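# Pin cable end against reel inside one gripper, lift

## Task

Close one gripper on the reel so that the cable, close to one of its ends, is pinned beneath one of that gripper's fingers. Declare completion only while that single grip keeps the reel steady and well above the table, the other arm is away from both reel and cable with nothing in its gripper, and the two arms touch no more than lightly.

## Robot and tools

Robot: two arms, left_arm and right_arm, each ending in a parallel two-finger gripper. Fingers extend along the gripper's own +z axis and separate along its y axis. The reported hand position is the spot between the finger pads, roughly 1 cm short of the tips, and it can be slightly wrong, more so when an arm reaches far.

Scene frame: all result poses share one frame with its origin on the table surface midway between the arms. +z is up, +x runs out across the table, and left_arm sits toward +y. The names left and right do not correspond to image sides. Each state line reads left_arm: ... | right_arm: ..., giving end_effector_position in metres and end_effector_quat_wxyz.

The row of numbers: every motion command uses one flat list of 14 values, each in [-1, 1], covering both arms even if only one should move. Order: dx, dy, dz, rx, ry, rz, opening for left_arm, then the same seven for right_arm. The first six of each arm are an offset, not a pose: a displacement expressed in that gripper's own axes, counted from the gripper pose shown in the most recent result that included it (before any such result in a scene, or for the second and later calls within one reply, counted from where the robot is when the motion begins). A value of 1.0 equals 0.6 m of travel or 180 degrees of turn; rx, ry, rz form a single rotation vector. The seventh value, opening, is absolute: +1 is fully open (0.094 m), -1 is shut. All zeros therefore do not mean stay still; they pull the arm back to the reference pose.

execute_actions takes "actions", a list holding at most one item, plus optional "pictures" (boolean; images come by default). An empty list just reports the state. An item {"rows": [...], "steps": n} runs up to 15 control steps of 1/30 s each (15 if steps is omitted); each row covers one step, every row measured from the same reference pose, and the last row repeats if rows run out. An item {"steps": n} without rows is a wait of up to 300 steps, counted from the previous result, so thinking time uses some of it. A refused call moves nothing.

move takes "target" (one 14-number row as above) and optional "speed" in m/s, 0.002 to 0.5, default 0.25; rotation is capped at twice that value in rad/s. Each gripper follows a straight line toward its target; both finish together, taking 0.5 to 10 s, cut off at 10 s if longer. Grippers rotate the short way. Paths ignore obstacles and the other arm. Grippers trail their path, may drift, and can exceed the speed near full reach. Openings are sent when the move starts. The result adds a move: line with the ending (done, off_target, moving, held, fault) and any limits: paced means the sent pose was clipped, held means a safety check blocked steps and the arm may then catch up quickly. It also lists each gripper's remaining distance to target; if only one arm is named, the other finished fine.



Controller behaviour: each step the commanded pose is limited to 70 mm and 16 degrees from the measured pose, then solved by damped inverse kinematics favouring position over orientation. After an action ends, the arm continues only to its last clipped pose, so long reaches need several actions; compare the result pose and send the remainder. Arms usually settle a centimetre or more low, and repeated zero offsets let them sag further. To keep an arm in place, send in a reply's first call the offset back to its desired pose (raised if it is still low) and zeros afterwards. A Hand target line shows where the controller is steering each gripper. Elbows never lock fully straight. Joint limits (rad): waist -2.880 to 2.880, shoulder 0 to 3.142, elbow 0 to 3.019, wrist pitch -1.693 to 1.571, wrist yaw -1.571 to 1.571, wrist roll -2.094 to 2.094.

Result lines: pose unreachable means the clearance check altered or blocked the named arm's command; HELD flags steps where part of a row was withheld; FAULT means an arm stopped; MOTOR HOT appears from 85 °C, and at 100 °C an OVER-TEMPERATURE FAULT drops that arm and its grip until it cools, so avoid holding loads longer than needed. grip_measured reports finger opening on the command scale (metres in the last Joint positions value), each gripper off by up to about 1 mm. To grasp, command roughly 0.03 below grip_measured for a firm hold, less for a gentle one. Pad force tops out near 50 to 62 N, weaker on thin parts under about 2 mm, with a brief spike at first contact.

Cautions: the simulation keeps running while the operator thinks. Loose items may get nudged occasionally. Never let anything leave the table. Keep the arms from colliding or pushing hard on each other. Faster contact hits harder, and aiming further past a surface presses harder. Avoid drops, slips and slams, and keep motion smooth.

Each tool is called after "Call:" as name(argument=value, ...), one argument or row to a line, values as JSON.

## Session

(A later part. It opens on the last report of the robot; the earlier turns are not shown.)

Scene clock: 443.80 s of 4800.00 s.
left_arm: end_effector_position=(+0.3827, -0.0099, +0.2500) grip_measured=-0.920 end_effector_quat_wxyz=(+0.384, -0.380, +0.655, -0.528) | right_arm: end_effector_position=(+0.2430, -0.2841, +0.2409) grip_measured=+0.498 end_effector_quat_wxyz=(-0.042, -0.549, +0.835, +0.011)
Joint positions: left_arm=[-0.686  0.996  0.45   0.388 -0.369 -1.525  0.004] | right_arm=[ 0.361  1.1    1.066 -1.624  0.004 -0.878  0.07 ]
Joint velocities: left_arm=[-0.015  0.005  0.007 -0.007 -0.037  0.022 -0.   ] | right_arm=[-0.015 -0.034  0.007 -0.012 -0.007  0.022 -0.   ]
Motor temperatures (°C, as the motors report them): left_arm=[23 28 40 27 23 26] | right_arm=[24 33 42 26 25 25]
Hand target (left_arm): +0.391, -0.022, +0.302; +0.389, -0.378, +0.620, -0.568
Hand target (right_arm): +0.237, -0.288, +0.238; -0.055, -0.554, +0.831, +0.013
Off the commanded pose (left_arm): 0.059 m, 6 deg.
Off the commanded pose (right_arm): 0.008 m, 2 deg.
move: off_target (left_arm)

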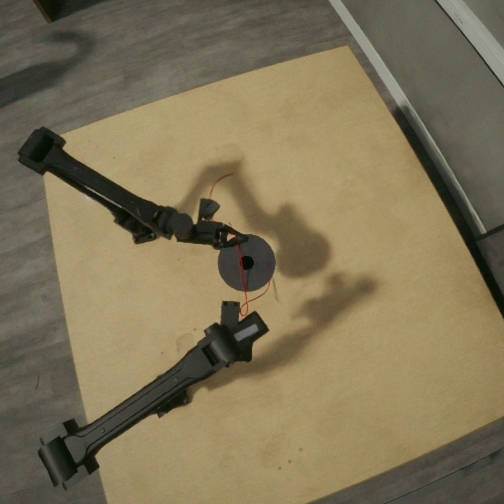

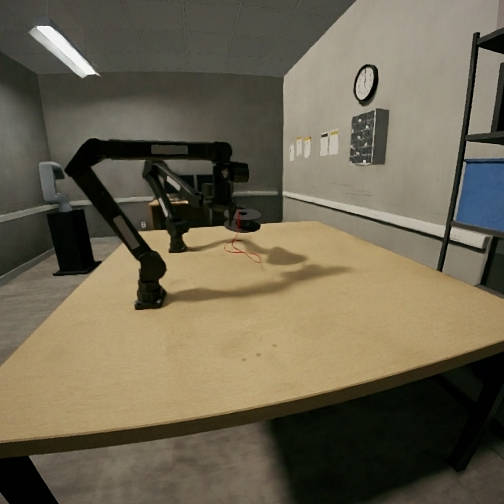

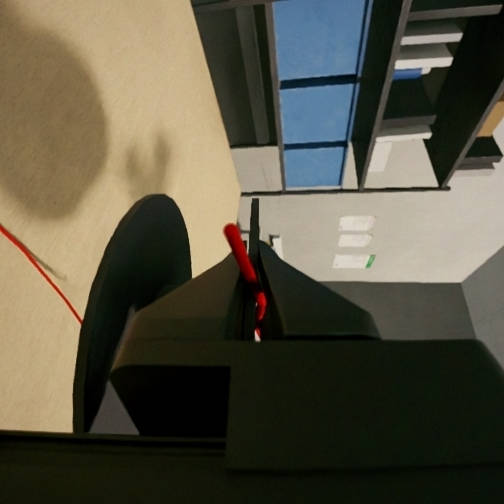

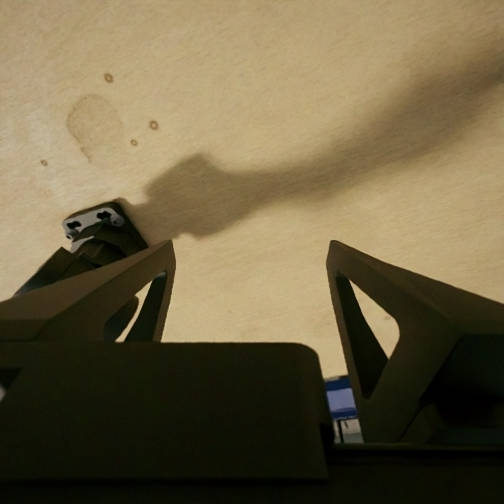

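Call:
move(
  target=[0,-0.08,0,0,0,0,-1, 0.13,-0.05,0.03,0,0,0,0.5],
  speed=0.1,
)

Call:
wait(
  seconds=2,
)

Scene clock: 451.10 s of 4800.00 s.
left_arm: end_effector_position=(+0.3737, -0.0007, +0.2376) grip_measured=-0.920 end_effector_quat_wxyz=(+0.376, -0.382, +0.692, -0.484) | right_arm: end_effector_position=(+0.2375, -0.3651, +0.2264) grip_measured=+0.498 end_effector_quat_wxyz=(-0.046, -0.543, +0.838, +0.021)
Joint positions: left_arm=[-0.687  0.94   0.461  0.207 -0.371 -1.515  0.004] | right_arm=[ 0.064  1.067  1.004 -1.609  0.015 -1.161  0.07 ]
Joint velocities: left_arm=[-0.024  0.005 -0.007 -0.007  0.022 -0.022 -0.002] | right_arm=[-0.005 -0.005 -0.002  0.022  0.007 -0.007  0.   ]
Motor temperatures (°C, as the motors report them): left_arm=[23 28 46 27 23 26] | right_arm=[24 33 41 26 25 25]
Hand target (left_arm): +0.383, -0.014, +0.297; +0.384, -0.380, +0.655, -0.529
Hand target (right_arm): +0.239, -0.366, +0.225; -0.039, -0.549, +0.835, +0.016
Off the commanded pose (left_arm): 0.063 m, 7 deg.
Off the commanded pose (right_arm): 0.003 m, 2 deg.
move: off_target (left_arm)

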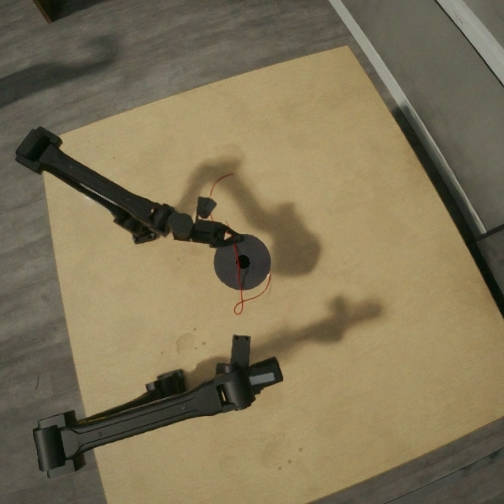

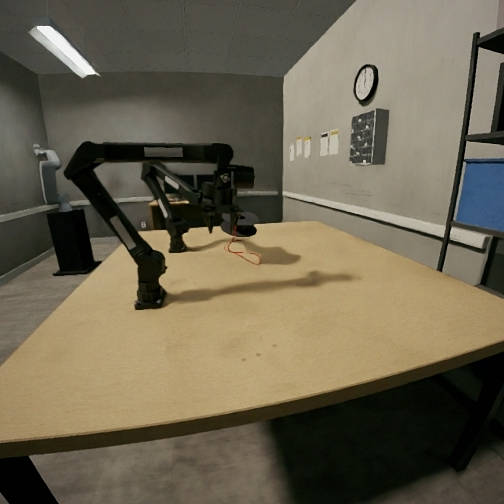

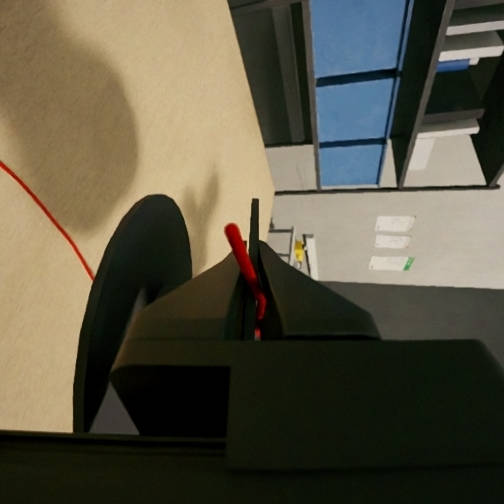

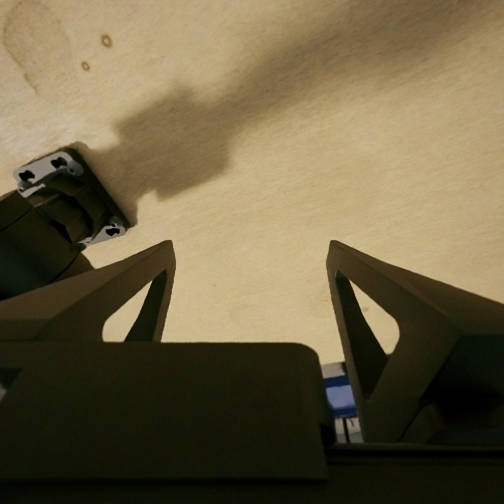

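Scene clock: 453.10 s of 4800.00 s.
left_arm: end_effector_position=(+0.3737, -0.0007, +0.2376) grip_measured=-0.920 end_effector_quat_wxyz=(+0.376, -0.382, +0.692, -0.484) | right_arm: end_effector_position=(+0.2375, -0.3651, +0.2264) grip_measured=+0.498 end_effector_quat_wxyz=(-0.046, -0.545, +0.837, +0.022)
Joint positions: left_arm=[-0.687  0.94   0.461  0.207 -0.371 -1.515  0.004] | right_arm=[ 0.064  1.067  1.004 -1.609  0.015 -1.164  0.07 ]
Joint velocities: left_arm=[ 0.015 -0.005  0.007  0.027 -0.051  0.051 -0.   ] | right_arm=[ 0.005 -0.005 -0.017  0.007  0.007 -0.007  0.   ]
Motor temperatures (°C, as the motors report them): left_arm=[23 28 47 27 23 26] | right_arm=[24 32 41 26 25 25]
Hand target (left_arm): +0.383, -0.014, +0.297; +0.384, -0.380, +0.655, -0.529
Hand target (right_arm): +0.239, -0.366, +0.225; -0.039, -0.549, +0.835, +0.016
Off the commanded pose (left_arm): 0.063 m, 7 deg.
Off the commanded pose (right_arm): 0.003 m, 1 deg.
Steps of this call (steps 1 to 60: nothing new was sent). Readings (end_effector_position):
1: left_arm (+0.3737, -0.0007, +0.2376) | right_arm (+0.2375, -0.3651, +0.2264)
2: left_arm (+0.3737, -0.0007, +0.2376) | right_arm (+0.2375, -0.3651, +0.2264)
4: left_arm (+0.3737, -0.0007, +0.2376) | right_arm (+0.2375, -0.3651, +0.2264)
8: left_arm (+0.3737, -0.0007, +0.2376) | right_arm (+0.2375, -0.3651, +0.2264)
60: the state above

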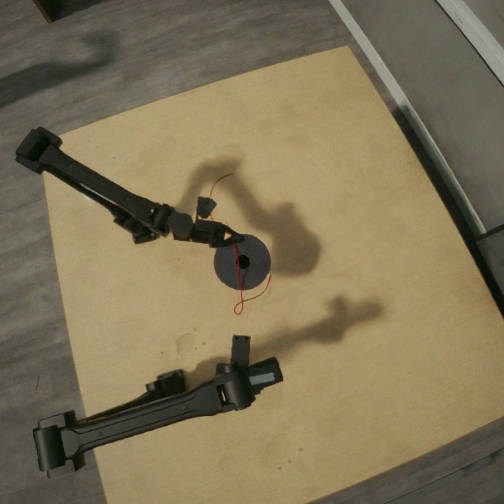

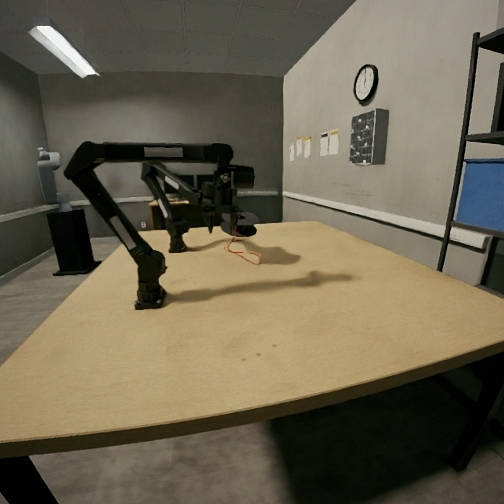

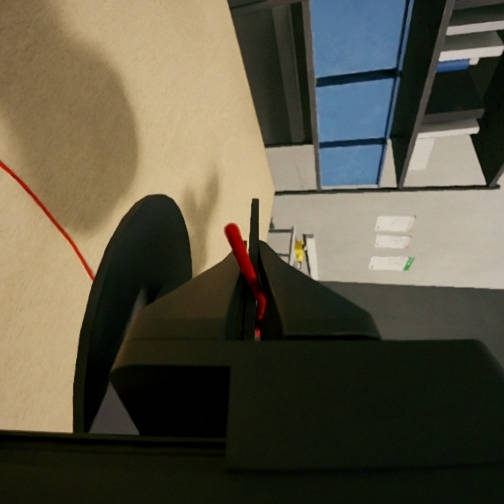

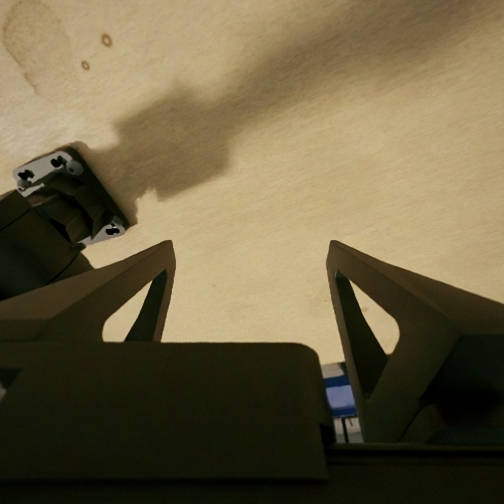

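Call:
move(
  target=[0,-0.18,-0.03,0.12,0,0,-1, 0,0,0,0,0,0,0.5],
  speed=0.12,
)

Call:
wait(
  seconds=2,
)

Scene clock: 462.00 s of 4800.00 s.
left_arm: end_effector_position=(+0.3749, -0.0133, +0.3068) grip_measured=-0.920 end_effector_quat_wxyz=(+0.436, -0.312, +0.622, -0.571) | right_arm: end_effector_position=(+0.2375, -0.3651, +0.2264) grip_measured=+0.498 end_effector_quat_wxyz=(-0.046, -0.545, +0.837, +0.022)
Joint positions: left_arm=[-0.695  0.94   0.456  0.518 -0.344 -1.371  0.004] | right_arm=[ 0.064  1.067  1.004 -1.609  0.015 -1.164  0.07 ]
Joint velocities: left_arm=[-0.005 -0.005 -0.002  0.007  0.051  0.051 -0.001] | right_arm=[-0.015  0.005  0.012  0.002 -0.037 -0.007  0.   ]
Motor temperatures (°C, as the motors report them): left_arm=[23 28 51 27 23 26] | right_arm=[24 32 42 26 25 25]
Hand target (left_arm): +0.374, -0.019, +0.345; +0.439, -0.305, +0.589, -0.605
Hand target (right_arm): +0.238, -0.365, +0.226; -0.046, -0.545, +0.837, +0.022
Off the commanded pose (left_arm): 0.039 m, 5 deg.
Off the commanded pose (right_arm): 0.000 m, 0 deg.
After step 180, 1.03 s passed at rest.
move: off_target (left_arm)

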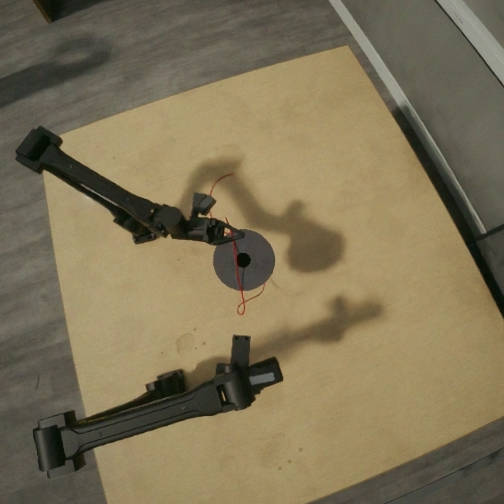

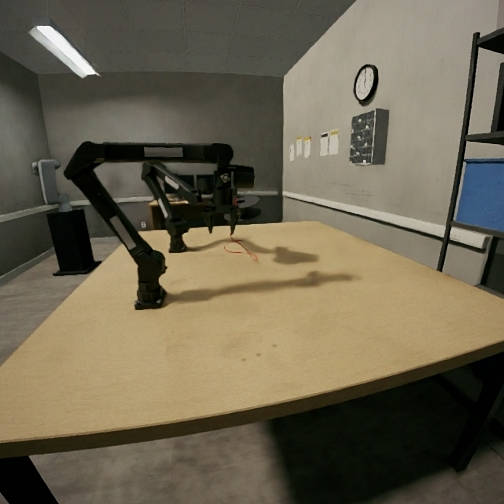

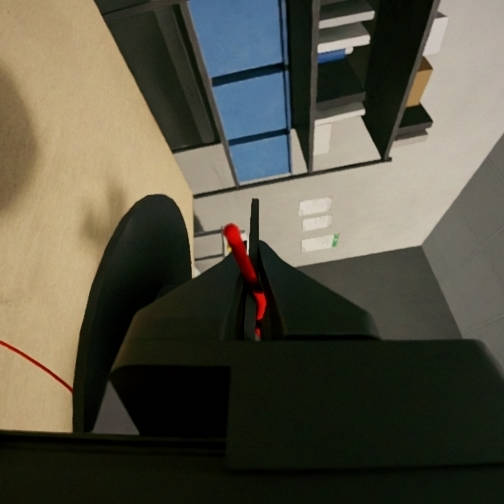

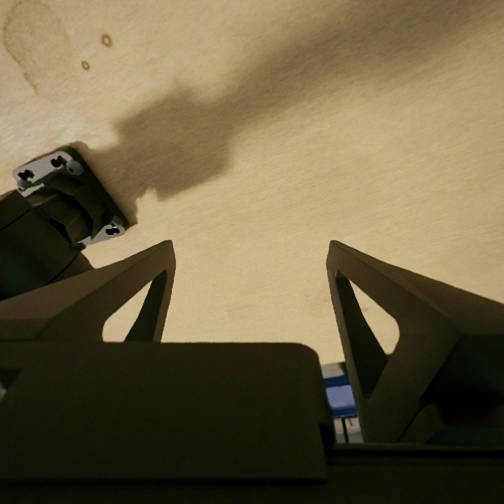

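Scene clock: 464.00 s of 4800.00 s.
left_arm: end_effector_position=(+0.3749, -0.0133, +0.3068) grip_measured=-0.920 end_effector_quat_wxyz=(+0.437, -0.311, +0.622, -0.570) | right_arm: end_effector_position=(+0.2375, -0.3651, +0.2264) grip_measured=+0.498 end_effector_quat_wxyz=(-0.046, -0.545, +0.837, +0.022)
Joint positions: left_arm=[-0.695  0.94   0.456  0.518 -0.344 -1.369  0.004] | right_arm=[ 0.064  1.067  1.004 -1.609  0.015 -1.164  0.07 ]
Joint velocities: left_arm=[-0.024 -0.005 -0.017 -0.002 -0.022 -0.022 -0.   ] | right_arm=[-0.005  0.005  0.002 -0.007  0.051 -0.037  0.001]
Motor temperatures (°C, as the motors report them): left_arm=[23 28 51 27 23 26] | right_arm=[24 32 42 26 25 25]
Hand target (left_arm): +0.374, -0.019, +0.345; +0.439, -0.305, +0.589, -0.605
Hand target (right_arm): +0.238, -0.365, +0.226; -0.046, -0.545, +0.837, +0.022
Off the commanded pose (left_arm): 0.039 m, 6 deg.
Off the commanded pose (right_arm): 0.000 m, 0 deg.
Steps of this call (steps 1 to 60: nothing new was sent). Readings (end_effector_position):
1: left_arm (+0.3749, -0.0133, +0.3068) | right_arm (+0.2375, -0.3651, +0.2264)
2: left_arm (+0.3749, -0.0133, +0.3068) | right_arm (+0.2375, -0.3651, +0.2264)
4: left_arm (+0.3749, -0.0133, +0.3068) | right_arm (+0.2375, -0.3651, +0.2264)
8: left_arm (+0.3749, -0.0133, +0.3068) | right_arm (+0.2375, -0.3651, +0.2264)
60: the state above

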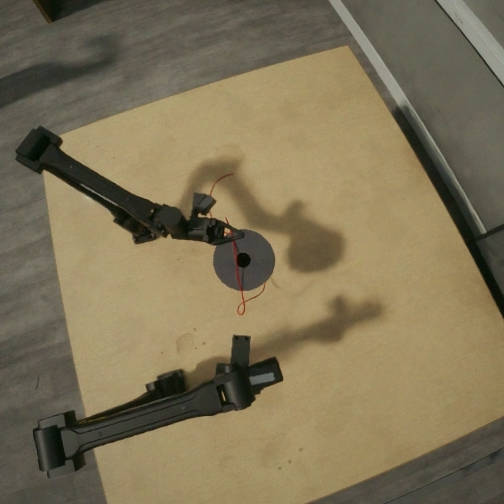

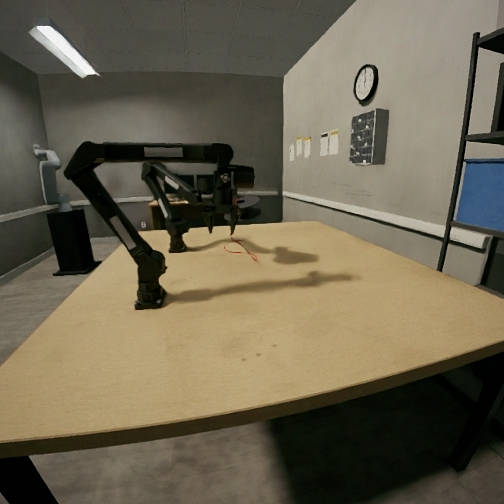

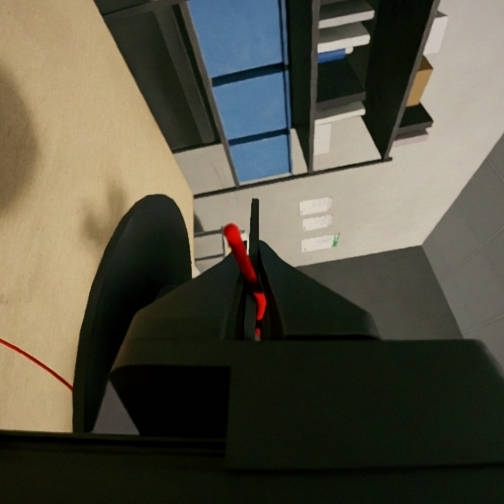

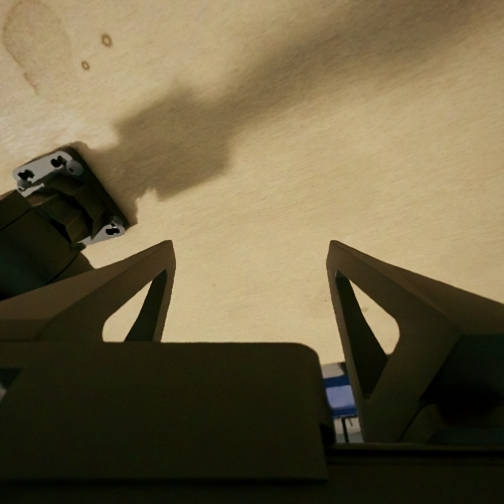

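Call:
finished_scene(
  scene=2,
)

The scene is finished: the task was done.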